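# Fully open the door of a loose desktop 3-D printer

## Task

Swing the door of the 3-D printer, which sits unfastened on the desk, open as far as it goes. At the end every printer foot must still rest on the desk, the printer must not be toppled or left tilted, and the door must stay open without the robot holding it, so the robot has to release it and back away before finishing.

## Robot and tools

ROBOT. A LinearBot: a base that can drive in any direction, with a column about 1.75 m high. A carriage rides 1.0 m along the column (lift_m). It holds two identical six-joint arms, left and right, each with a two-finger gripper. Arm bases sit about 0.57 m + lift_m above the floor, and carriage parts hang roughly 0.15 m below them. A hand reaches 0.78 m from its shoulder but only about 0.38 m below its arm base. A hand is about 0.16 m long and 0.1 m wide (0.14 m open). Parked arm joints 1 to 6: 0, 0.05, 0.05, 1.45, 0, 0; with both parked the robot is about 0.95 m wide and 0.7 m long. The wheel motors are weak (2 N m), so they stop on contact at a fairly light push.

CAMERAS. carriage_camera is fixed on the carriage, facing forward and tilted about 20 degrees down. left_wrist_camera and right_wrist_camera look out past the fingertips. The carriage camera and parked fingertips are up to about 0.45 m above the arm bases. Calibration is given in OpenCV form (K, distortion D, T_world_to_cam where world means the base frame); real values drift slightly, and wrist camera poses inherit joint reading errors, worse at long reach.

FRAMES. Base frame: origin on the floor below the base centre, x forward, y left, z up. left_hand and right_hand are reported in this frame as the point midway between the finger pads, with quat_wxyz rotating base axes into hand axes (hand z along the fingers, fingers open along hand y; a hand pointing straight up with joints 1, 5, 6 at 0 gives (1, 0, 0, 0)). Odometry frame is the base frame at scene start; base_odometry counts wheel turns only, so slip appears as travel. Heading is positive leftward, range -3.142 to 3.142.

TOOL execute_actions. Argument actions: a list holding one action or none (empty returns state and images only). An action may contain base, joints or both; they start together and may finish at different times. base holds exactly one relative offset from the base's last reported position: translate_m (metres, forward positive, -2 to 2), strafe_m (metres, left positive, -2 to 2) or rotate_rad (radians, counter-clockwise positive, -6.3 to 6.3). joints is one object keyed by joint name with absolute targets: lift_m 0 to 1 m; for each arm (prefix left_ or right_): joint1_rad -2.617 to 3.054 (yaw about vertical, 0 forward, positive left), joint2_rad 0 to 3.141 (shoulder; 0 upper arm back and level, 1.57 upright, 3.14 forward and level), joint3_rad 0 to 3.141 (elbow; 0 folded, 3.14 straight), joint4_rad -1.57 to 1.57 (wrist pitch; positive lifts fingertips), joint5_rad -1.57 to 1.57 (wrist yaw; positive swings fingertips right, opposite to joint1), joint6_rad -2.094 to 2.094 (roll about the finger axis, positive clockwise seen from the forearm), gripper_m 0 to 0.093 m pad gap. Done tolerances: lift 0.004, joint1 0.02, joints 2-3 0.055, joint4 0.04, joints 5-6 0.02, gripper 0.004. Any action lasts at most 15 s. Omitted joints or base may still be driving toward older targets. Unknown keys or out-of-range numbers reject the whole call with no motion. Optional cameras: list of camera names or "all"; null or omitted means all, [] means none.

TOOL wait: seconds 0 to 10; commands nothing, returns state and images. TOOL zoom_image: camera plus region [x0, y0, x1, y1] in pixels of that camera's latest full image (origin top-left, at most 504 by 504). TOOL finished_scene: scene is the number of the current scene; it is final, runs after the robot has held the last command, and reports success.

RESULTS. base_status and joint_status describe how each commanded motion of the last accepted action ended: done (for the base this only means wheels turned the commanded amount), off_target (resting short, possibly still pushing), contact_stop or time_out (target dropped, holding in place). "joint command not followed" with a cause line means a self-collision check blocked that arm's targets (grippers still run); joints then read not_followed and may be retried on later actions. To escape, move just the blocked arm clear first, then the other in a later call. on_its_own reports uncommanded behaviour; "held at" is a held target, not a position. motor_effort gives percent of maximum, positive toward higher joint values, with peak in brackets; readings carry sizeable fixed and random error. Lift effort falling while lowering means a hand rests on something. A high drive_wheels value at rest means the base is still pressing something. "ARM HIT" means an arm struck the robot hard. Motor temperatures are listed per arm in joint order.

CONTACT AND SAFETY. The base stops on wheel overload or when an arm joint is shoved several degrees, but stops come late or not at all, arms are unwatched during turns and often when arm joints are commanded, and the base can coast about 0.3 m after an arm touches. After a blocked drive, reverse about 0.2 m (or turn back), again if still pressed; a retreat may falsely stop, so repeat it. Beware the column hitting a table edge the base slides under; reversing into one can tip the robot. Arms have no contact stop and snap to target when freed. Hand readings drift from truth at long reach; a 1 kg load drops a level hand 10 to 17 cm. Gripper force is about 45 to 60 N per pad. Never let the arms collide or press on each other. The robot tips easily with carriage high, arms extended, loads held, pulling, or abrupt stops; only images show a lean. Pull the door gently so the printer neither slides off nor tilts.

HEAT. Extended arms and held loads heat motors, even while you are composing a reply, during which the last command keeps being held. MOTOR HOT warns from 75 °C; at 90 °C that arm halts 10 s (then this check is off 5 minutes); at 100 °C the arm goes limp and drops. Halted keys read limit_stop_at_motor_heat; resend targets afterward. Park arms when idle.

Each tool is called after "Request:" as name(argument=value, ...), one argument or row to a line, values as JSON.

## Session

Request:
execute_actions(
  actions=[],
)

Scene clock: 0.00 s.
Motor temperatures (°C, as the motors report them): left_arm=[31 30 29 28 30 30] | right_arm=[31 28 28 30 31 32]
base_odometry: x=+0.000 y=+0.000 heading=+0.000 (m, m, rad; odometry frame)
base_status: not commanded
joint_positions: lift_m=+0.303 left_joint1_rad=-0.010 left_joint2_rad=+0.049 left_joint3_rad=+0.047 left_joint4_rad=+1.436 left_joint5_rad=+0.013 left_joint6_rad=-0.047 left_gripper_m=+0.094 right_joint1_rad=-0.008 right_joint2_rad=+0.059 right_joint3_rad=+0.036 right_joint4_rad=+1.485 right_joint5_rad=+0.007 right_joint6_rad=-0.006 right_gripper_m=+0.094
joint_status: not commanded
motor_effort: lift_m=+20 drive_wheels=+4 (%)
left_hand: x=+0.3068 y=+0.3124 z=+1.2792 quat_wxyz=(+0.997, +0.005, +0.069, -0.029) (m; base frame)
right_hand: x=+0.3011 y=-0.3164 z=+1.2776 quat_wxyz=(+0.998, +0.003, +0.054, -0.007) (m; base frame)
pictures: carriage_camera, left_wrist_camera, right_wrist_camera
Images, in order (width x height): carriage_camera 672x504, left_wrist_camera 672x504, right_wrist_camera 672x504.

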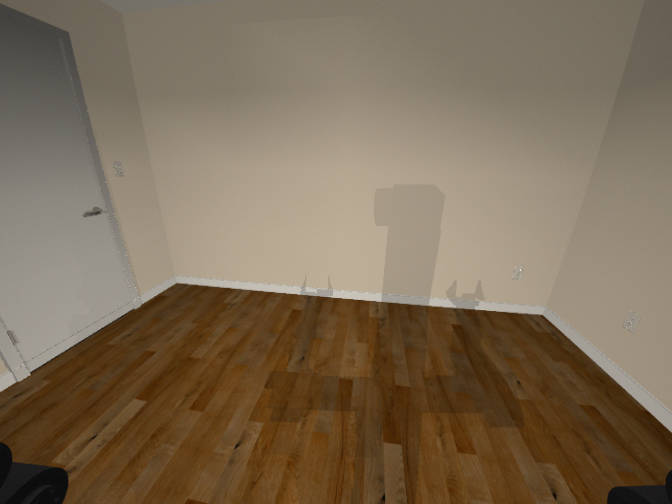

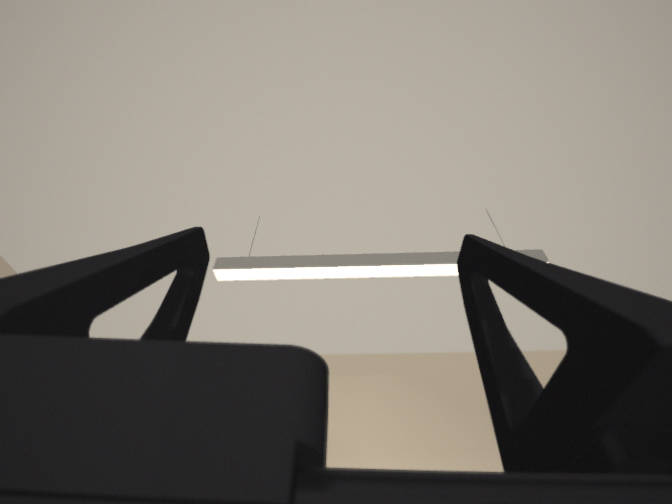

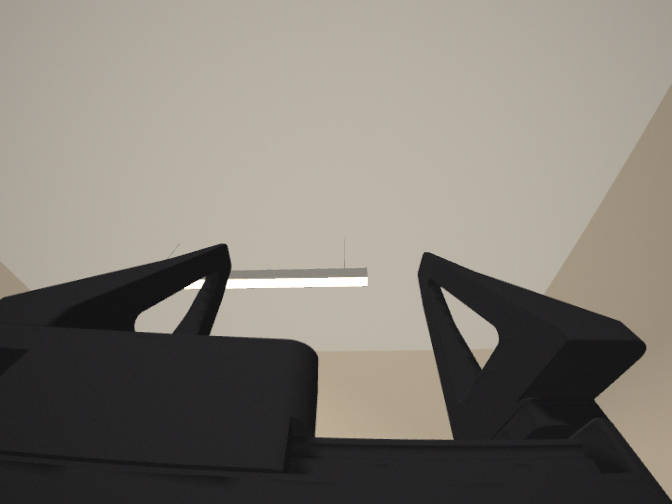

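Request:
execute_actions(
  actions=[
    {"base":{"rotate_rad":3.14}},
  ],
  cameras=["carriage_camera"],
)

Scene clock: 6.37 s.
Motor temperatures (°C, as the motors report them): left_arm=[31 30 30 28 30 30] | right_arm=[31 28 28 30 31 32]
base_odometry: x=+0.000 y=+0.000 heading=+3.139 (m, m, rad; odometry frame)
base_status: done
joint_positions: lift_m=+0.303 left_joint1_rad=-0.010 left_joint2_rad=+0.049 left_joint3_rad=+0.047 left_joint4_rad=+1.431 left_joint5_rad=+0.013 left_joint6_rad=-0.047 left_gripper_m=+0.094 right_joint1_rad=-0.008 right_joint2_rad=+0.059 right_joint3_rad=+0.036 right_joint4_rad=+1.484 right_joint5_rad=+0.007 right_joint6_rad=-0.006 right_gripper_m=+0.094
joint_status: not commanded
motor_effort: lift_m=+16(18) drive_wheels=+19(52) (%)
left_hand: x=+0.3079 y=+0.3124 z=+1.2790 quat_wxyz=(+0.997, +0.005, +0.071, -0.029) (m; base frame)
right_hand: x=+0.3014 y=-0.3164 z=+1.2776 quat_wxyz=(+0.998, +0.003, +0.055, -0.007) (m; base frame)
pictures: carriage_camera
Images, in order (width x height): carriage_camera 672x504.

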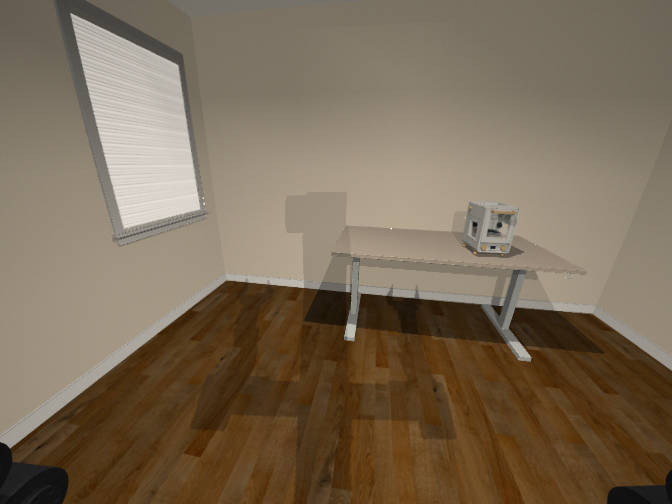

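Request:
execute_actions(
  actions=[
    {"base":{"strafe_m":-0.9}},
  ],
  cameras=[],
)

Request:
execute_actions(
  actions=[
    {"base":{"translate_m":0.6}},
  ],
  cameras=["carriage_camera"],
)

Request:
zoom_image(
  camera="carriage_camera",
  region=[250,150,450,300],
)

Scene clock: 16.17 s.
Motor temperatures (°C, as the motors report them): left_arm=[31 31 31 28 30 30] | right_arm=[31 29 29 30 31 32]
base_odometry: x=+0.002 y=+0.900 heading=+3.140 (m, m, rad; odometry frame)
base_status: done
joint_positions: lift_m=+0.303 left_joint1_rad=-0.010 left_joint2_rad=+0.049 left_joint3_rad=+0.047 left_joint4_rad=+1.431 left_joint5_rad=+0.013 left_joint6_rad=-0.047 left_gripper_m=+0.094 right_joint1_rad=-0.008 right_joint2_rad=+0.059 right_joint3_rad=+0.036 right_joint4_rad=+1.484 right_joint5_rad=+0.007 right_joint6_rad=-0.006 right_gripper_m=+0.094
joint_status: not commanded
motor_effort: lift_m=+17(17) drive_wheels=-10(48) (%)
left_hand: x=+0.3079 y=+0.3124 z=+1.2790 quat_wxyz=(+0.997, +0.005, +0.071, -0.029) (m; base frame)
right_hand: x=+0.3014 y=-0.3164 z=+1.2776 quat_wxyz=(+0.998, +0.003, +0.055, -0.007) (m; base frame)
pictures: none
No camera images: the call's "cameras" was empty. Leave "cameras" out to get every camera's image.

Scene clock: 19.53 s.
Motor temperatures (°C, as the motors report them): left_arm=[31 31 31 28 30 30] | right_arm=[31 29 29 30 31 32]
base_odometry: x=-0.598 y=+0.902 heading=+3.139 (m, m, rad; odometry frame)
base_status: done
joint_positions: lift_m=+0.303 left_joint1_rad=-0.010 left_joint2_rad=+0.049 left_joint3_rad=+0.047 left_joint4_rad=+1.434 left_joint5_rad=+0.013 left_joint6_rad=-0.047 left_gripper_m=+0.094 right_joint1_rad=-0.008 right_joint2_rad=+0.059 right_joint3_rad=+0.036 right_joint4_rad=+1.484 right_joint5_rad=+0.007 right_joint6_rad=-0.006 right_gripper_m=+0.094
joint_status: not commanded
motor_effort: lift_m=+16(16) drive_wheels=-9(44) (%)
left_hand: x=+0.3071 y=+0.3124 z=+1.2791 quat_wxyz=(+0.997, +0.005, +0.069, -0.029) (m; base frame)
right_hand: x=+0.3013 y=-0.3164 z=+1.2776 quat_wxyz=(+0.998, +0.003, +0.055, -0.007) (m; base frame)
pictures: carriage_camera
Images, in order (width x height): carriage_camera 672x504.

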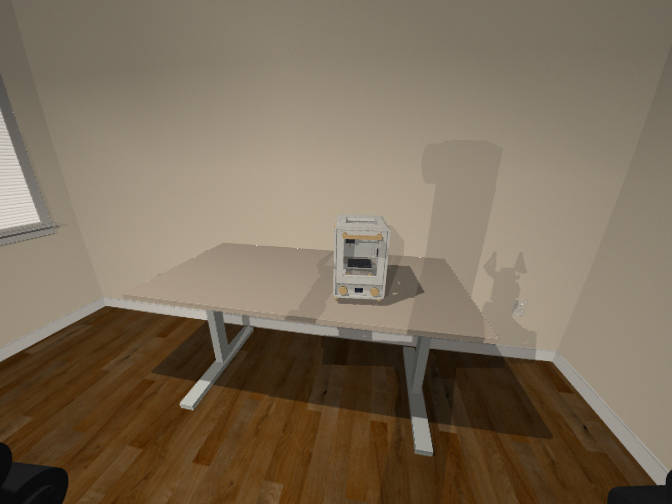

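Region (250, 150, 450, 300) of carriage_camera's 672x504 image, scaled by 2.520, with more detail than that image has; it fills the top 378 rows of this view, and the rest is white.

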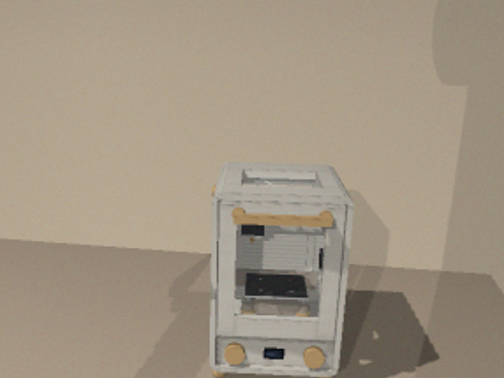

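Request:
execute_actions(
  actions=[
    {"base":{"translate_m":0.35},"joints":{"lift_m":0.1}},
  ],
  cameras=["carriage_camera"],
)

Request:
zoom_image(
  camera="carriage_camera",
  region=[270,130,470,330],
)

Scene clock: 26.43 s.
Motor temperatures (°C, as the motors report them): left_arm=[31 31 32 28 30 30] | right_arm=[31 29 30 30 31 32]
base_odometry: x=-0.948 y=+0.904 heading=+3.138 (m, m, rad; odometry frame)
base_status: done
joint_positions: lift_m=+0.100 left_joint1_rad=-0.010 left_joint2_rad=+0.049 left_joint3_rad=+0.047 left_joint4_rad=+1.435 left_joint5_rad=+0.013 left_joint6_rad=-0.047 left_gripper_m=+0.094 right_joint1_rad=-0.008 right_joint2_rad=+0.059 right_joint3_rad=+0.036 right_joint4_rad=+1.484 right_joint5_rad=+0.007 right_joint6_rad=-0.006 right_gripper_m=+0.094
joint_status: all done
motor_effort: lift_m=+17(15) drive_wheels=-9(47) (%)
left_hand: x=+0.3069 y=+0.3124 z=+1.0768 quat_wxyz=(+0.997, +0.005, +0.069, -0.029) (m; base frame)
right_hand: x=+0.3013 y=-0.3164 z=+1.0752 quat_wxyz=(+0.998, +0.003, +0.055, -0.007) (m; base frame)
pictures: carriage_camera
camera_calibration (this result's frames):
carriage_camera: T_world_to_cam=[[0.028028, -0.999602, 0.00321638, -0.00603448], [-0.329624, -0.01228, -0.944032, 1.06402], [0.943696, 0.0253991, -0.329837, 0.178793], [0, 0, 0, 1]] pos_world=[0.18217, 0.00249287, 1.06346]
Images, in order (width x height): carriage_camera 672x504.

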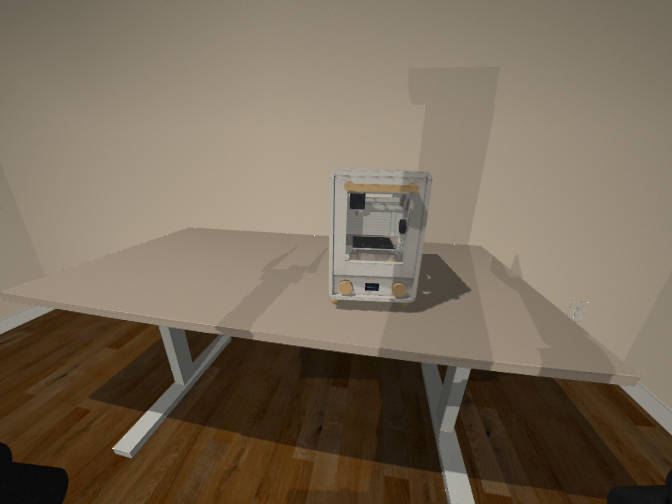

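Region (270, 130, 470, 330) of carriage_camera's 672x504 image, scaled by 2.520, with more detail than that image has.

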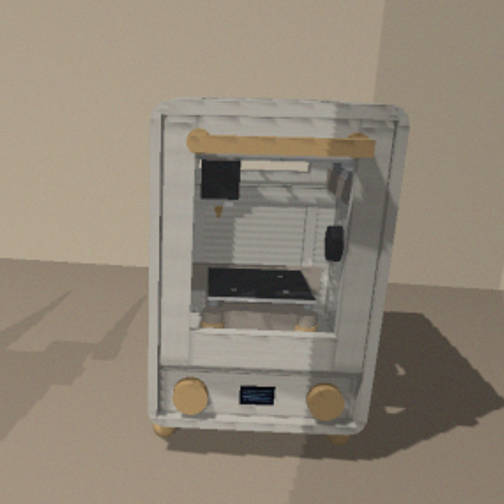

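Request:
execute_actions(
  actions=[
    {"base":{"rotate_rad":0.17},"joints":{"lift_m":0.3,"right_joint2_rad":1.2,"right_joint3_rad":0.6,"right_joint4_rad":0.6,"right_joint6_rad":1.57}},
  ],
  cameras=[],
)

Request:
execute_actions(
  actions=[
    {"base":{"strafe_m":0.11}},
  ],
)

Scene clock: 45.70 s.
Motor temperatures (°C, as the motors report them): left_arm=[31 31 33 28 30 30] | right_arm=[31 29 31 30 31 32]
base_odometry: x=-0.949 y=+0.904 heading=-2.975 (m, m, rad; odometry frame)
base_status: done
joint_positions: lift_m=+0.300 left_joint1_rad=-0.010 left_joint2_rad=+0.049 left_joint3_rad=+0.047 left_joint4_rad=+1.435 left_joint5_rad=+0.013 left_joint6_rad=-0.047 left_gripper_m=+0.094 right_joint1_rad=-0.008 right_joint2_rad=+1.198 right_joint3_rad=+0.584 right_joint4_rad=+0.596 right_joint5_rad=+0.007 right_joint6_rad=+1.563 right_gripper_m=+0.094
joint_status: all done
motor_effort: lift_m=+16(24) drive_wheels=+8(32) (%)
left_hand: x=+0.3070 y=+0.3124 z=+1.2763 quat_wxyz=(+0.997, +0.005, +0.069, -0.029) (m; base frame)
right_hand: x=+0.6762 y=-0.3194 z=+1.1094 quat_wxyz=(+0.501, +0.506, +0.503, +0.490) (m; base frame)
pictures: none
No camera images: the call's "cameras" was empty. Leave "cameras" out to get every camera's image.

Scene clock: 47.40 s.
Motor temperatures (°C, as the motors report them): left_arm=[31 31 33 28 30 30] | right_arm=[31 29 32 31 31 32]
base_odometry: x=-0.930 y=+0.795 heading=-2.974 (m, m, rad; odometry frame)
base_status: done
joint_positions: lift_m=+0.300 left_joint1_rad=-0.010 left_joint2_rad=+0.049 left_joint3_rad=+0.047 left_joint4_rad=+1.435 left_joint5_rad=+0.013 left_joint6_rad=-0.047 left_gripper_m=+0.094 right_joint1_rad=-0.008 right_joint2_rad=+1.198 right_joint3_rad=+0.584 right_joint4_rad=+0.596 right_joint5_rad=+0.007 right_joint6_rad=+1.563 right_gripper_m=+0.094
joint_status: not commanded
motor_effort: lift_m=+20(21) drive_wheels=-11(34) (%)
left_hand: x=+0.3070 y=+0.3124 z=+1.2763 quat_wxyz=(+0.997, +0.005, +0.069, -0.029) (m; base frame)
right_hand: x=+0.6762 y=-0.3194 z=+1.1094 quat_wxyz=(+0.501, +0.506, +0.503, +0.490) (m; base frame)
pictures: carriage_camera, left_wrist_camera, right_wrist_camera
camera_calibration (this result's frames):
carriage_camera: T_world_to_cam=[[0.028028, -0.999602, 0.00321638, -0.00667626], [-0.329624, -0.01228, -0.944032, 1.25239], [0.943696, 0.0253991, -0.329837, 0.244607], [0, 0, 0, 1]] pos_world=[0.18217, 0.00249287, 1.263]
left_wrist_camera: T_world_to_cam=[[-0.088161, -0.995974, 0.0162347, 0.312513], [0.721761, -0.0751039, -0.688056, 0.686605], [0.686505, -0.0489421, 0.725476, -0.999492], [0, 0, 0, 1]] pos_world=[0.218144, 0.313904, 1.19246]
right_wrist_camera: T_world_to_cam=[[-0.00853511, -0.055702, -0.998411, 1.09361], [-0.520516, 0.852762, -0.0431264, 0.682617], [0.853809, 0.519321, -0.0362722, -0.249813], [0, 0, 0, 1]] pos_world=[0.577939, -0.391461, 1.11225]
Images, in order (width x height): carriage_camera 672x504, left_wrist_camera 672x504, right_wrist_camera 672x504.

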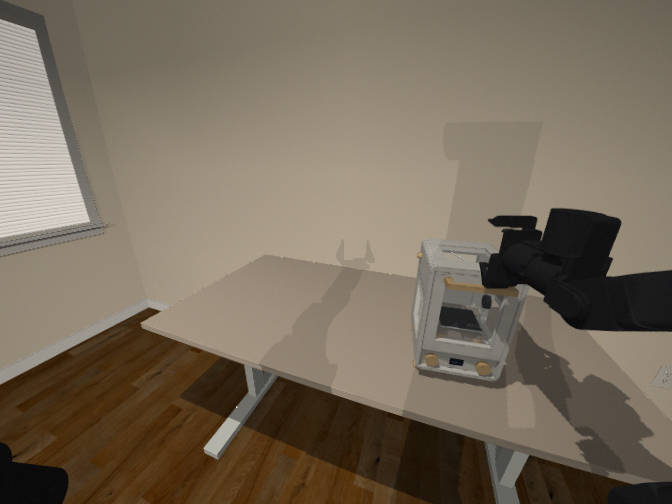

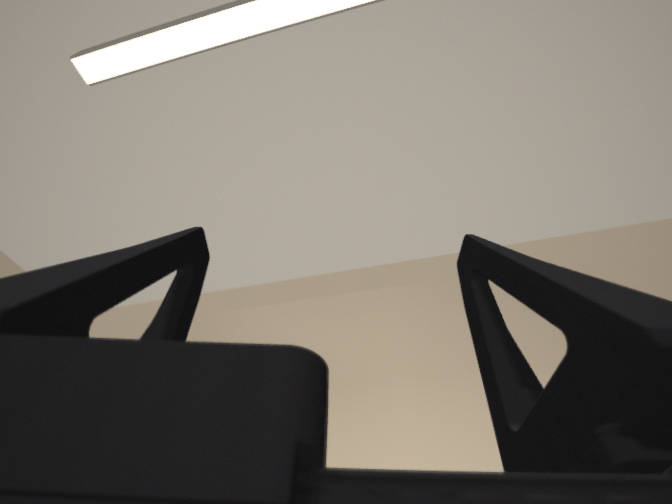

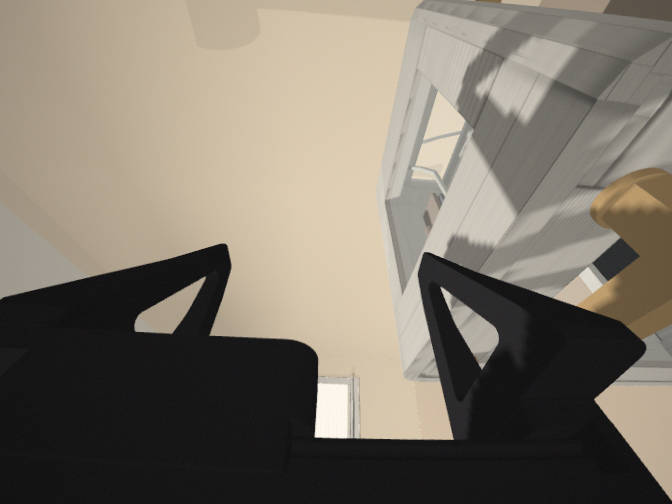

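Request:
execute_actions(
  actions=[
    {"base":{"translate_m":-0.25}},
  ],
  cameras=[],
)

Request:
execute_actions(
  actions=[
    {"base":{"rotate_rad":-0.34},"joints":{"lift_m":0.21}},
  ],
)

Scene clock: 54.23 s.
Motor temperatures (°C, as the motors report them): left_arm=[31 31 33 28 30 30] | right_arm=[31 30 33 33 31 32]
base_odometry: x=-0.684 y=+0.837 heading=-2.974 (m, m, rad; odometry frame)
base_status: done
joint_positions: lift_m=+0.300 left_joint1_rad=-0.010 left_joint2_rad=+0.049 left_joint3_rad=+0.047 left_joint4_rad=+1.434 left_joint5_rad=+0.013 left_joint6_rad=-0.047 left_gripper_m=+0.094 right_joint1_rad=-0.008 right_joint2_rad=+1.198 right_joint3_rad=+0.584 right_joint4_rad=+0.595 right_joint5_rad=+0.006 right_joint6_rad=+1.563 right_gripper_m=+0.094
joint_status: not commanded
motor_effort: lift_m=+17(16) drive_wheels=-3(38) (%)
left_hand: x=+0.3071 y=+0.3124 z=+1.2763 quat_wxyz=(+0.997, +0.005, +0.069, -0.029) (m; base frame)
right_hand: x=+0.6762 y=-0.3193 z=+1.1093 quat_wxyz=(+0.501, +0.506, +0.503, +0.490) (m; base frame)
pictures: none
No camera images: the call's "cameras" was empty. Leave "cameras" out to get every camera's image.

Scene clock: 55.83 s.
Motor temperatures (°C, as the motors report them): left_arm=[31 31 33 28 30 30] | right_arm=[31 30 33 33 31 32]
base_odometry: x=-0.683 y=+0.837 heading=+2.969 (m, m, rad; odometry frame)
base_status: done
joint_positions: lift_m=+0.210 left_joint1_rad=-0.010 left_joint2_rad=+0.049 left_joint3_rad=+0.047 left_joint4_rad=+1.435 left_joint5_rad=+0.012 left_joint6_rad=-0.047 left_gripper_m=+0.094 right_joint1_rad=-0.008 right_joint2_rad=+1.198 right_joint3_rad=+0.586 right_joint4_rad=+0.589 right_joint5_rad=+0.006 right_joint6_rad=+1.563 right_gripper_m=+0.094
joint_status: all done
motor_effort: lift_m=+14(16) drive_wheels=+10(26) (%)
left_hand: x=+0.3068 y=+0.3125 z=+1.1870 quat_wxyz=(+0.997, +0.005, +0.069, -0.028) (m; base frame)
right_hand: x=+0.6764 y=-0.3193 z=+1.0194 quat_wxyz=(+0.500, +0.507, +0.504, +0.489) (m; base frame)
pictures: carriage_camera, left_wrist_camera, right_wrist_camera
camera_calibration (this result's frames):
carriage_camera: T_world_to_cam=[[0.028028, -0.999602, 0.00321638, -0.00638847], [-0.329624, -0.01228, -0.944032, 1.16792], [0.943696, 0.0253991, -0.329837, 0.215094], [0, 0, 0, 1]] pos_world=[0.18217, 0.00249287, 1.17352]
left_wrist_camera: T_world_to_cam=[[-0.0880689, -0.995971, 0.0169282, 0.313226], [0.722288, -0.0755529, -0.687453, 0.624544], [0.685962, -0.0483162, 0.726032, -0.935205], [0, 0, 0, 1]] pos_world=[0.218, 0.313964, 1.10303]
right_wrist_camera: T_world_to_cam=[[-0.0130627, -0.0556573, -0.998364, 1.00681], [-0.521358, 0.852367, -0.0406967, 0.676709], [0.853238, 0.519974, -0.0401516, -0.248785], [0, 0, 0, 1]] pos_world=[0.578232, -0.391407, 1.02272]
Images, in order (width x height): carriage_camera 672x504, left_wrist_camera 672x504, right_wrist_camera 672x504.

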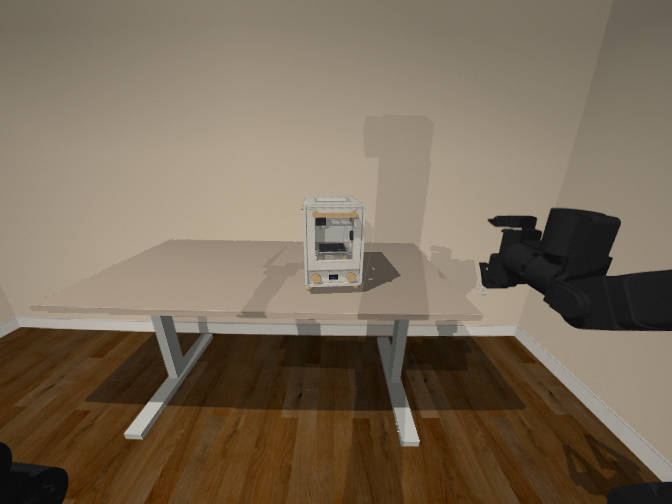

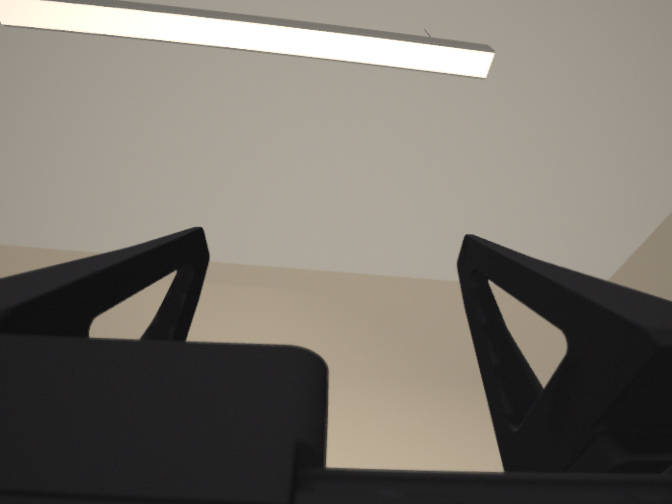

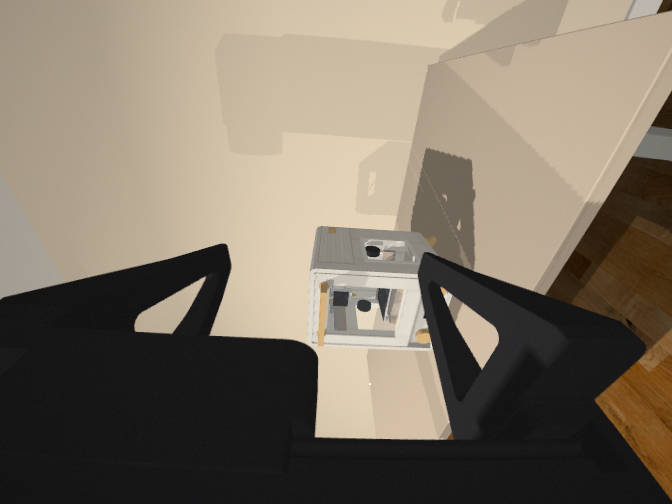

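Request:
execute_actions(
  actions=[
    {"base":{"strafe_m":0.33}},
  ],
  cameras=[],
)

Request:
execute_actions(
  actions=[
    {"base":{"translate_m":0.17}},
  ],
  cameras=["carriage_camera","right_wrist_camera"],
)

Scene clock: 62.00 s.
Motor temperatures (°C, as the motors report them): left_arm=[31 31 34 28 30 30] | right_arm=[31 30 34 34 31 32]
base_odometry: x=-0.741 y=+0.512 heading=+2.968 (m, m, rad; odometry frame)
base_status: done
joint_positions: lift_m=+0.210 left_joint1_rad=-0.010 left_joint2_rad=+0.049 left_joint3_rad=+0.047 left_joint4_rad=+1.435 left_joint5_rad=+0.012 left_joint6_rad=-0.047 left_gripper_m=+0.094 right_joint1_rad=-0.008 right_joint2_rad=+1.198 right_joint3_rad=+0.586 right_joint4_rad=+0.589 right_joint5_rad=+0.006 right_joint6_rad=+1.563 right_gripper_m=+0.094
joint_status: not commanded
motor_effort: lift_m=+17(13) drive_wheels=-10(46) (%)
left_hand: x=+0.3068 y=+0.3125 z=+1.1870 quat_wxyz=(+0.997, +0.005, +0.069, -0.028) (m; base frame)
right_hand: x=+0.6764 y=-0.3193 z=+1.0194 quat_wxyz=(+0.500, +0.507, +0.504, +0.489) (m; base frame)
pictures: none
No camera images: the call's "cameras" was empty. Leave "cameras" out to get every camera's image.

Scene clock: 63.97 s.
Motor temperatures (°C, as the motors report them): left_arm=[31 31 34 28 30 30] | right_arm=[31 30 34 35 31 32]
base_odometry: x=-0.908 y=+0.541 heading=+2.969 (m, m, rad; odometry frame)
base_status: done
joint_positions: lift_m=+0.210 left_joint1_rad=-0.010 left_joint2_rad=+0.049 left_joint3_rad=+0.047 left_joint4_rad=+1.436 left_joint5_rad=+0.012 left_joint6_rad=-0.047 left_gripper_m=+0.094 right_joint1_rad=-0.008 right_joint2_rad=+1.198 right_joint3_rad=+0.586 right_joint4_rad=+0.589 right_joint5_rad=+0.007 right_joint6_rad=+1.563 right_gripper_m=+0.094
joint_status: not commanded
motor_effort: lift_m=+17(17) drive_wheels=-8(39) (%)
left_hand: x=+0.3067 y=+0.3125 z=+1.1870 quat_wxyz=(+0.997, +0.005, +0.069, -0.028) (m; base frame)
right_hand: x=+0.6764 y=-0.3194 z=+1.0194 quat_wxyz=(+0.500, +0.507, +0.504, +0.488) (m; base frame)
pictures: carriage_camera, right_wrist_camera
camera_calibration (this result's frames):
carriage_camera: T_world_to_cam=[[0.028028, -0.999602, 0.00321638, -0.00638847], [-0.329624, -0.01228, -0.944032, 1.16792], [0.943696, 0.0253991, -0.329837, 0.215094], [0, 0, 0, 1]] pos_world=[0.18217, 0.00249287, 1.17352]
right_wrist_camera: T_world_to_cam=[[-0.0131053, -0.0556652, -0.998363, 1.00683], [-0.520708, 0.852764, -0.0407119, 0.676523], [0.853634, 0.519322, -0.040161, -0.249181], [0, 0, 0, 1]] pos_world=[0.578175, -0.391463, 1.02272]
Images, in order (width x height): carriage_camera 672x504, right_wrist_camera 672x504.

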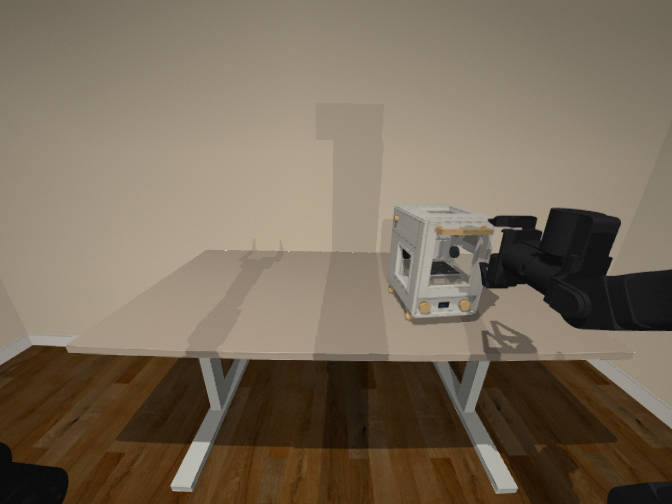

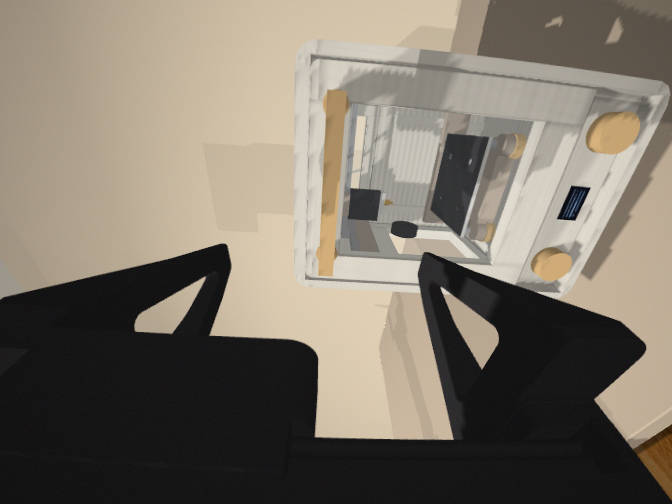

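Request:
execute_actions(
  actions=[
    {"base":{"translate_m":0.07}},
  ],
  cameras=["carriage_camera","right_wrist_camera"],
)

Scene clock: 69.60 s.
Motor temperatures (°C, as the motors report them): left_arm=[31 31 34 28 30 30] | right_arm=[31 30 35 35 31 32]
base_odometry: x=-0.977 y=+0.552 heading=+2.970 (m, m, rad; odometry frame)
base_status: done
joint_positions: lift_m=+0.210 left_joint1_rad=-0.010 left_joint2_rad=+0.049 left_joint3_rad=+0.047 left_joint4_rad=+1.436 left_joint5_rad=+0.012 left_joint6_rad=-0.047 left_gripper_m=+0.094 right_joint1_rad=-0.008 right_joint2_rad=+1.198 right_joint3_rad=+0.586 right_joint4_rad=+0.589 right_joint5_rad=+0.007 right_joint6_rad=+1.563 right_gripper_m=+0.094
joint_status: not commanded
motor_effort: lift_m=+15(15) drive_wheels=-9(47) (%)
left_hand: x=+0.3067 y=+0.3125 z=+1.1870 quat_wxyz=(+0.997, +0.005, +0.069, -0.028) (m; base frame)
right_hand: x=+0.6764 y=-0.3194 z=+1.0194 quat_wxyz=(+0.500, +0.507, +0.504, +0.488) (m; base frame)
pictures: carriage_camera, right_wrist_camera
camera_calibration (this result's frames):
carriage_camera: T_world_to_cam=[[0.028028, -0.999602, 0.00321638, -0.00638847], [-0.329624, -0.01228, -0.944032, 1.16792], [0.943696, 0.0253991, -0.329837, 0.215094], [0, 0, 0, 1]] pos_world=[0.18217, 0.00249287, 1.17352]
right_wrist_camera: T_world_to_cam=[[-0.0131053, -0.0556652, -0.998363, 1.00683], [-0.520708, 0.852764, -0.0407119, 0.676523], [0.853634, 0.519322, -0.040161, -0.249181], [0, 0, 0, 1]] pos_world=[0.578175, -0.391463, 1.02272]
Images, in order (width x height): carriage_camera 672x504, right_wrist_camera 672x504.

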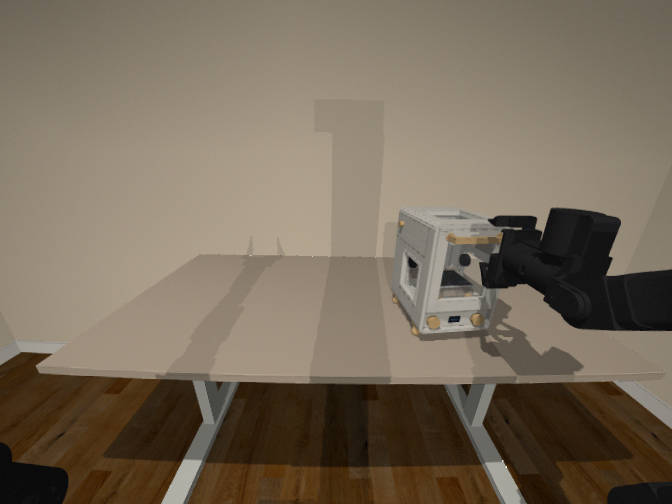

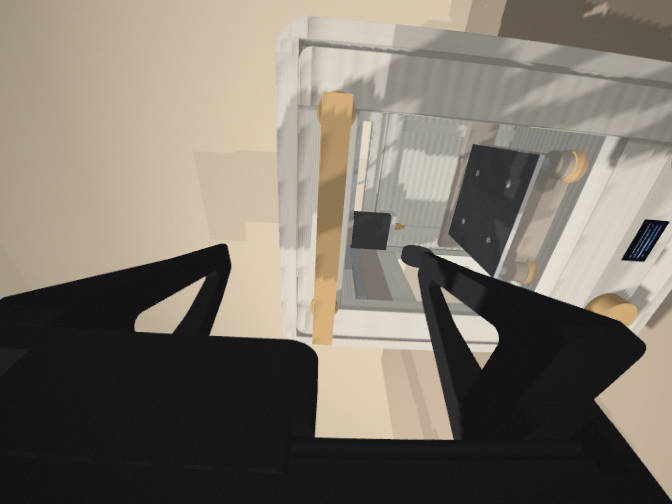

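Request:
execute_actions(
  actions=[
    {"base":{"translate_m":0.015}},
  ],
  cameras=[],
)

Request:
execute_actions(
  actions=[
    {"joints":{"right_gripper_m":0.0}},
  ],
  cameras=["carriage_camera","right_wrist_camera"],
)

Scene clock: 75.37 s.
Motor temperatures (°C, as the motors report them): left_arm=[31 32 34 28 30 30] | right_arm=[31 30 35 36 31 32]
base_odometry: x=-0.992 y=+0.555 heading=+2.970 (m, m, rad; odometry frame)
base_status: done
joint_positions: lift_m=+0.210 left_joint1_rad=-0.010 left_joint2_rad=+0.049 left_joint3_rad=+0.047 left_joint4_rad=+1.436 left_joint5_rad=+0.012 left_joint6_rad=-0.047 left_gripper_m=+0.094 right_joint1_rad=-0.008 right_joint2_rad=+1.198 right_joint3_rad=+0.586 right_joint4_rad=+0.589 right_joint5_rad=+0.007 right_joint6_rad=+1.563 right_gripper_m=+0.094
joint_status: not commanded
motor_effort: lift_m=+14(16) drive_wheels=-9(46) (%)
left_hand: x=+0.3066 y=+0.3125 z=+1.1870 quat_wxyz=(+0.997, +0.005, +0.068, -0.028) (m; base frame)
right_hand: x=+0.6764 y=-0.3194 z=+1.0194 quat_wxyz=(+0.500, +0.507, +0.504, +0.488) (m; base frame)
pictures: none
No camera images: the call's "cameras" was empty. Leave "cameras" out to get every camera's image.

Scene clock: 76.10 s.
Motor temperatures (°C, as the motors report them): left_arm=[31 32 34 28 30 30] | right_arm=[31 30 35 36 31 32]
base_odometry: x=-0.992 y=+0.555 heading=+2.970 (m, m, rad; odometry frame)
base_status: not commanded
joint_positions: lift_m=+0.210 left_joint1_rad=-0.010 left_joint2_rad=+0.049 left_joint3_rad=+0.047 left_joint4_rad=+1.436 left_joint5_rad=+0.012 left_joint6_rad=-0.047 left_gripper_m=+0.094 right_joint1_rad=-0.008 right_joint2_rad=+1.198 right_joint3_rad=+0.586 right_joint4_rad=+0.587 right_joint5_rad=+0.007 right_joint6_rad=+1.567 right_gripper_m=+0.012
joint_status: right_gripper_m off_target (ended at +0.012, target +0.000)
motor_effort: lift_m=+15(12) drive_wheels=-8(8) (%)
left_hand: x=+0.3066 y=+0.3125 z=+1.1870 quat_wxyz=(+0.997, +0.005, +0.068, -0.028) (m; base frame)
right_hand: x=+0.6764 y=-0.3195 z=+1.0190 quat_wxyz=(+0.498, +0.509, +0.504, +0.489) (m; base frame)
pictures: carriage_camera, right_wrist_camera
camera_calibration (this result's frames):
carriage_camera: T_world_to_cam=[[0.028028, -0.999602, 0.00321638, -0.00638847], [-0.329624, -0.01228, -0.944032, 1.16792], [0.943696, 0.0253991, -0.329837, 0.215094], [0, 0, 0, 1]] pos_world=[0.18217, 0.00249287, 1.17352]
right_wrist_camera: T_world_to_cam=[[-0.0149731, -0.0514643, -0.998563, 1.00917], [-0.520366, 0.853177, -0.0361687, 0.671824], [0.853812, 0.519076, -0.039555, -0.249972], [0, 0, 0, 1]] pos_world=[0.578134, -0.391495, 1.02213]
Images, in order (width x height): carriage_camera 672x504, right_wrist_camera 672x504.

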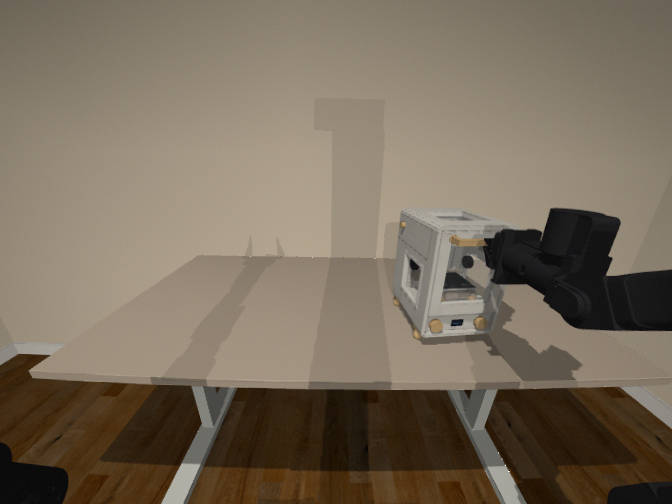

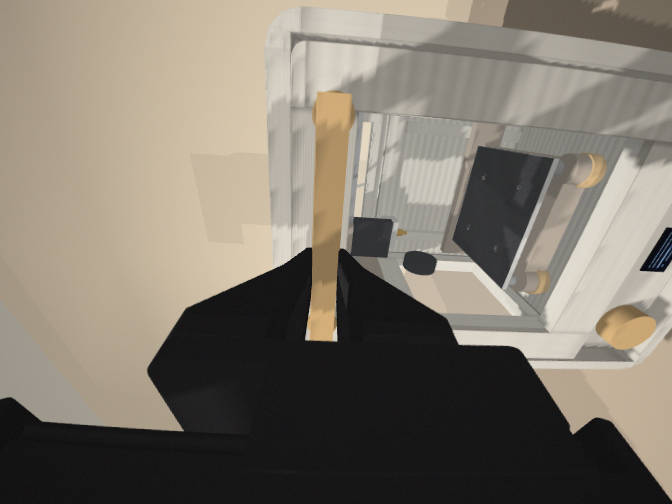

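Gripped. Loosen slightly to allow pivot and pull a little.

Request:
execute_actions(
  actions=[
    {"base":{"translate_m":-0.05},"joints":{"lift_m":0.205}},
  ],
  cameras=["carriage_camera","right_wrist_camera"],
)

Scene clock: 79.20 s.
Motor temperatures (°C, as the motors report them): left_arm=[31 32 34 28 30 30] | right_arm=[31 30 36 36 31 32]
base_odometry: x=-0.943 y=+0.546 heading=+2.970 (m, m, rad; odometry frame)
base_status: done
joint_positions: lift_m=+0.205 left_joint1_rad=-0.010 left_joint2_rad=+0.049 left_joint3_rad=+0.047 left_joint4_rad=+1.435 left_joint5_rad=+0.012 left_joint6_rad=-0.047 left_gripper_m=+0.094 right_joint1_rad=-0.008 right_joint2_rad=+1.209 right_joint3_rad=+0.597 right_joint4_rad=+0.601 right_joint5_rad=+0.010 right_joint6_rad=+1.568 right_gripper_m=+0.012
joint_status: all done
motor_effort: lift_m=+14(18) drive_wheels=-7(52) (%)
left_hand: x=+0.3069 y=+0.3125 z=+1.1820 quat_wxyz=(+0.997, +0.005, +0.069, -0.028) (m; base frame)
right_hand: x=+0.6791 y=-0.3200 z=+1.0183 quat_wxyz=(+0.502, +0.507, +0.499, +0.492) (m; base frame)
pictures: carriage_camera, right_wrist_camera
camera_calibration (this result's frames):
carriage_camera: T_world_to_cam=[[0.028028, -0.999602, 0.00321638, -0.00637261], [-0.329624, -0.01228, -0.944032, 1.16327], [0.943696, 0.0253991, -0.329837, 0.213468], [0, 0, 0, 1]] pos_world=[0.18217, 0.00249287, 1.16859]
right_wrist_camera: T_world_to_cam=[[-0.00139689, -0.0504636, -0.998725, 0.999816], [-0.517201, 0.85481, -0.0424684, 0.678435], [0.855863, 0.516482, -0.0272939, -0.266685], [0, 0, 0, 1]] pos_world=[0.58053, -0.39174, 1.02007]
Images, in order (width x height): carriage_camera 672x504, right_wrist_camera 672x504.

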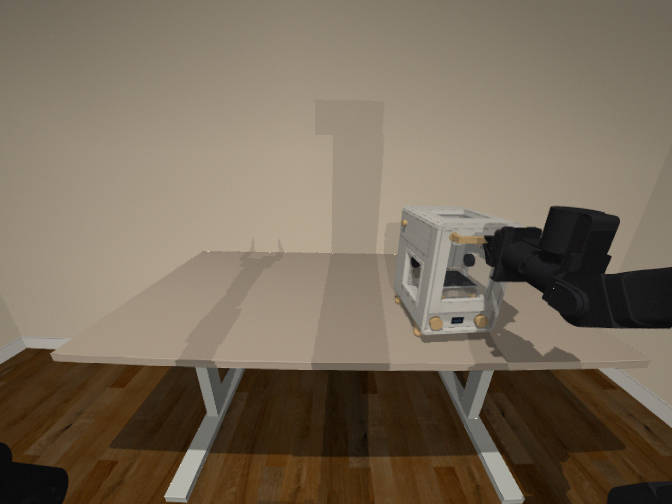

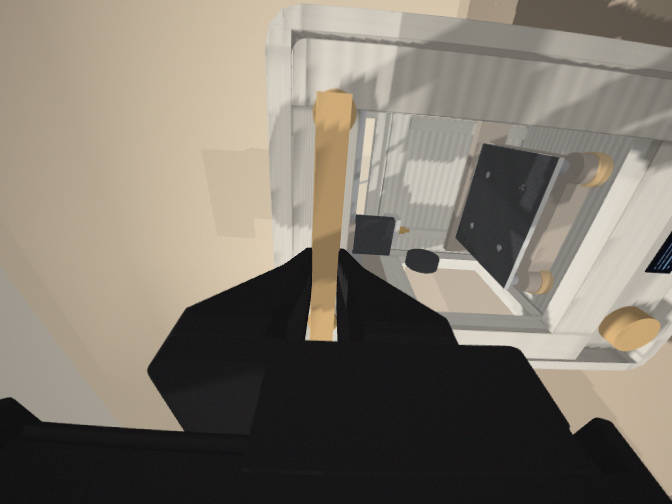

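Request:
zoom_image(
  camera="carriage_camera",
  region=[380,190,540,350],
)

Request:
execute_actions(
  actions=[
    {"joints":{"lift_m":0.235}},
  ],
  cameras=["carriage_camera","right_wrist_camera"],
)

Region (380, 190, 540, 350) of carriage_camera's 672x504 image, scaled by 3.150, with more detail than that image has.

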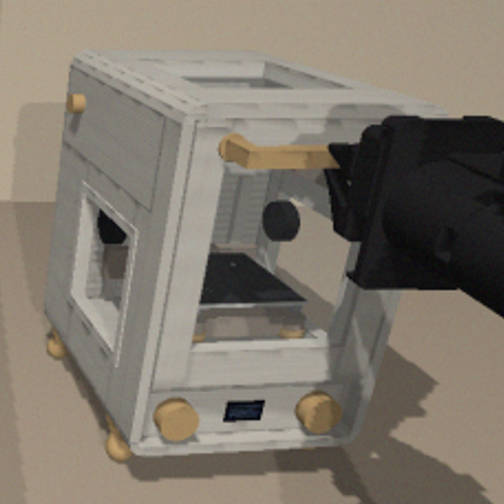

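Scene clock: 84.13 s.
Motor temperatures (°C, as the motors report them): left_arm=[31 32 34 28 30 30] | right_arm=[31 30 36 37 31 32]
base_odometry: x=-0.943 y=+0.546 heading=+2.970 (m, m, rad; odometry frame)
base_status: not commanded
joint_positions: lift_m=+0.235 left_joint1_rad=-0.010 left_joint2_rad=+0.049 left_joint3_rad=+0.047 left_joint4_rad=+1.434 left_joint5_rad=+0.012 left_joint6_rad=-0.047 left_gripper_m=+0.094 right_joint1_rad=-0.008 right_joint2_rad=+1.219 right_joint3_rad=+0.591 right_joint4_rad=+0.521 right_joint5_rad=+0.010 right_joint6_rad=+1.568 right_gripper_m=+0.012
joint_status: all done
motor_effort: lift_m=+18(23) drive_wheels=-6(7) (%)
left_hand: x=+0.3070 y=+0.3125 z=+1.2113 quat_wxyz=(+0.997, +0.005, +0.069, -0.028) (m; base frame)
right_hand: x=+0.6787 y=-0.3200 z=+1.0211 quat_wxyz=(+0.477, +0.530, +0.523, +0.467) (m; base frame)
pictures: carriage_camera, right_wrist_camera
camera_calibration (this result's frames):
carriage_camera: T_world_to_cam=[[0.028028, -0.999602, 0.00321638, -0.00646689], [-0.329624, -0.01228, -0.944032, 1.19094], [0.943696, 0.0253991, -0.329837, 0.223137], [0, 0, 0, 1]] pos_world=[0.18217, 0.00249287, 1.1979]
right_wrist_camera: T_world_to_cam=[[-0.0976298, -0.049689, -0.993982, 1.06327], [-0.518855, 0.854823, 0.00822992, 0.627697], [0.849269, 0.516535, -0.109238, -0.178099], [0, 0, 0, 1]] pos_world=[0.580744, -0.391742, 1.03225]
Images, in order (width x height): carriage_camera 672x504, right_wrist_camera 672x504.

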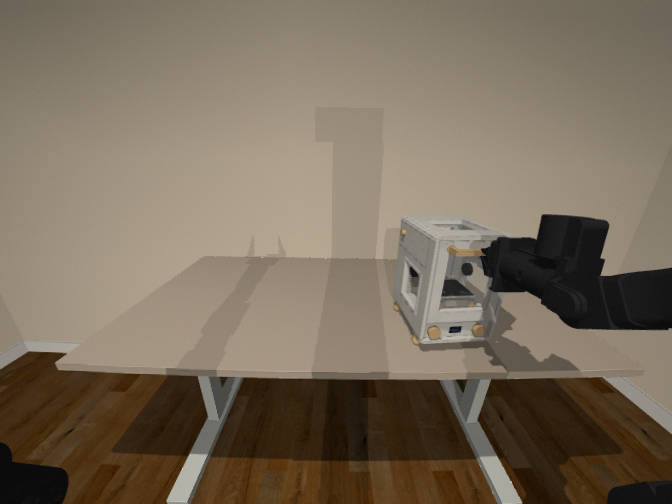

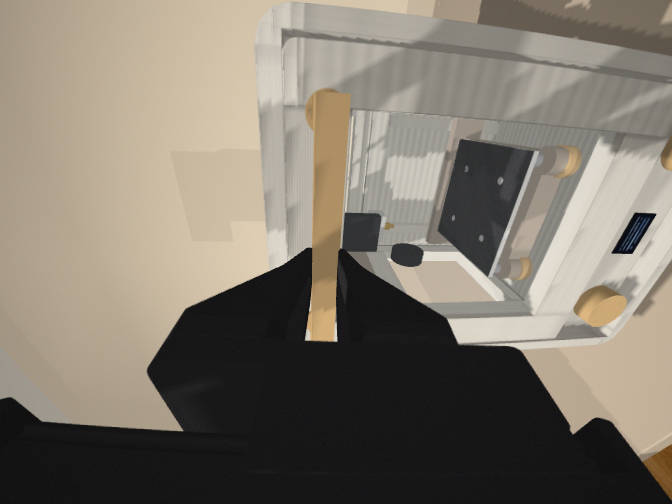

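Request:
execute_actions(
  actions=[
    {"joints":{"lift_m":0.27,"right_joint4_rad":0.7,"right_gripper_m":0.02}},
  ],
  cameras=["carriage_camera","right_wrist_camera"],
)

Request:
zoom_image(
  camera="carriage_camera",
  region=[380,190,540,350],
)

Scene clock: 89.70 s.
Motor temperatures (°C, as the motors report them): left_arm=[31 32 34 28 30 30] | right_arm=[31 30 36 39 31 32]
base_odometry: x=-0.943 y=+0.546 heading=+2.970 (m, m, rad; odometry frame)
base_status: not commanded
joint_positions: lift_m=+0.270 left_joint1_rad=-0.010 left_joint2_rad=+0.049 left_joint3_rad=+0.047 left_joint4_rad=+1.434 left_joint5_rad=+0.012 left_joint6_rad=-0.047 left_gripper_m=+0.094 right_joint1_rad=-0.008 right_joint2_rad=+1.242 right_joint3_rad=+0.562 right_joint4_rad=+0.496 right_joint5_rad=+0.010 right_joint6_rad=+1.568 right_gripper_m=+0.020
joint_status: right_joint4_rad off_target (ended at +0.496, target +0.700); the others done
motor_effort: lift_m=+19(27) drive_wheels=-7(7) (%)
left_hand: x=+0.3070 y=+0.3125 z=+1.2462 quat_wxyz=(+0.997, +0.005, +0.069, -0.028) (m; base frame)
right_hand: x=+0.6763 y=-0.3199 z=+1.0275 quat_wxyz=(+0.457, +0.548, +0.540, +0.447) (m; base frame)
pictures: carriage_camera, right_wrist_camera
camera_calibration (this result's frames):
carriage_camera: T_world_to_cam=[[0.028028, -0.999602, 0.00321638, -0.00657925], [-0.329624, -0.01228, -0.944032, 1.22392], [0.943696, 0.0253991, -0.329837, 0.234659], [0, 0, 0, 1]] pos_world=[0.18217, 0.00249287, 1.23284]
right_wrist_camera: T_world_to_cam=[[-0.173088, -0.0490776, -0.983683, 1.11007], [-0.517018, 0.854608, 0.0483363, 0.583855], [0.838291, 0.516949, -0.173296, -0.102104], [0, 0, 0, 1]] pos_world=[0.579597, -0.391705, 1.04605]
Images, in order (width x height): carriage_camera 672x504, right_wrist_camera 672x504.

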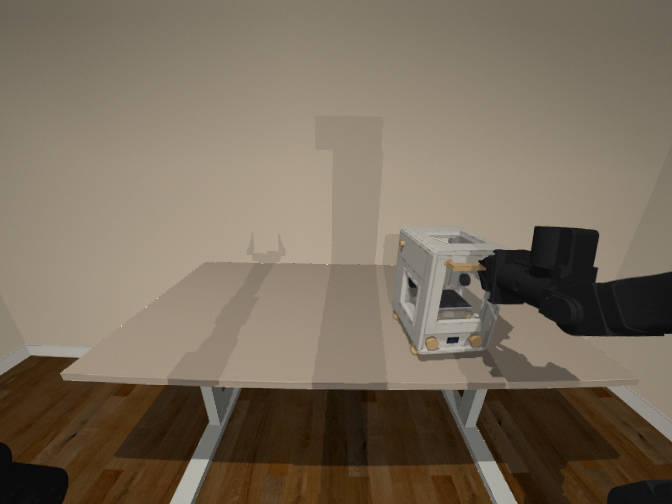

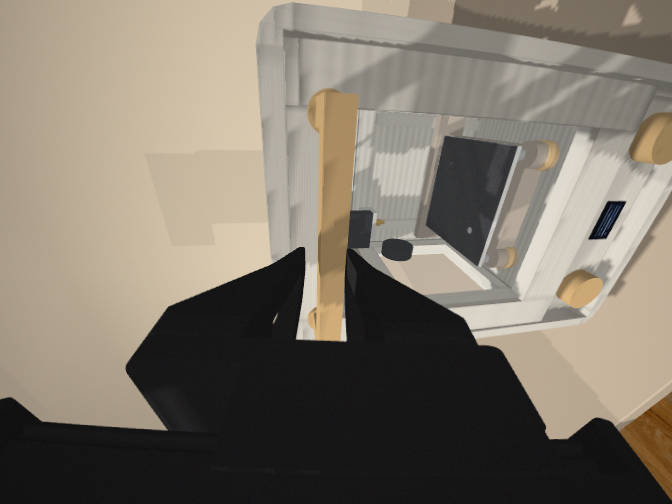

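Region (380, 190, 540, 350) of carriage_camera's 672x504 image, scaled by 3.150, with more detail than that image has.

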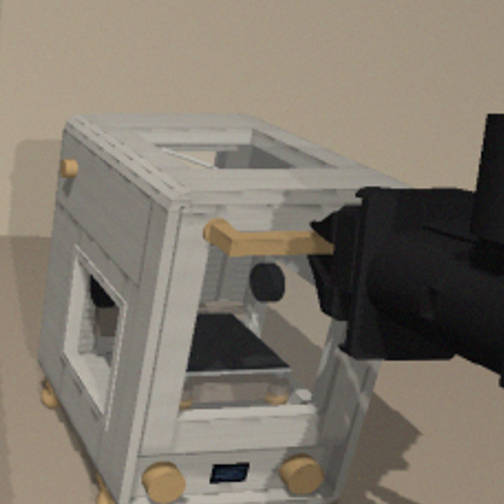

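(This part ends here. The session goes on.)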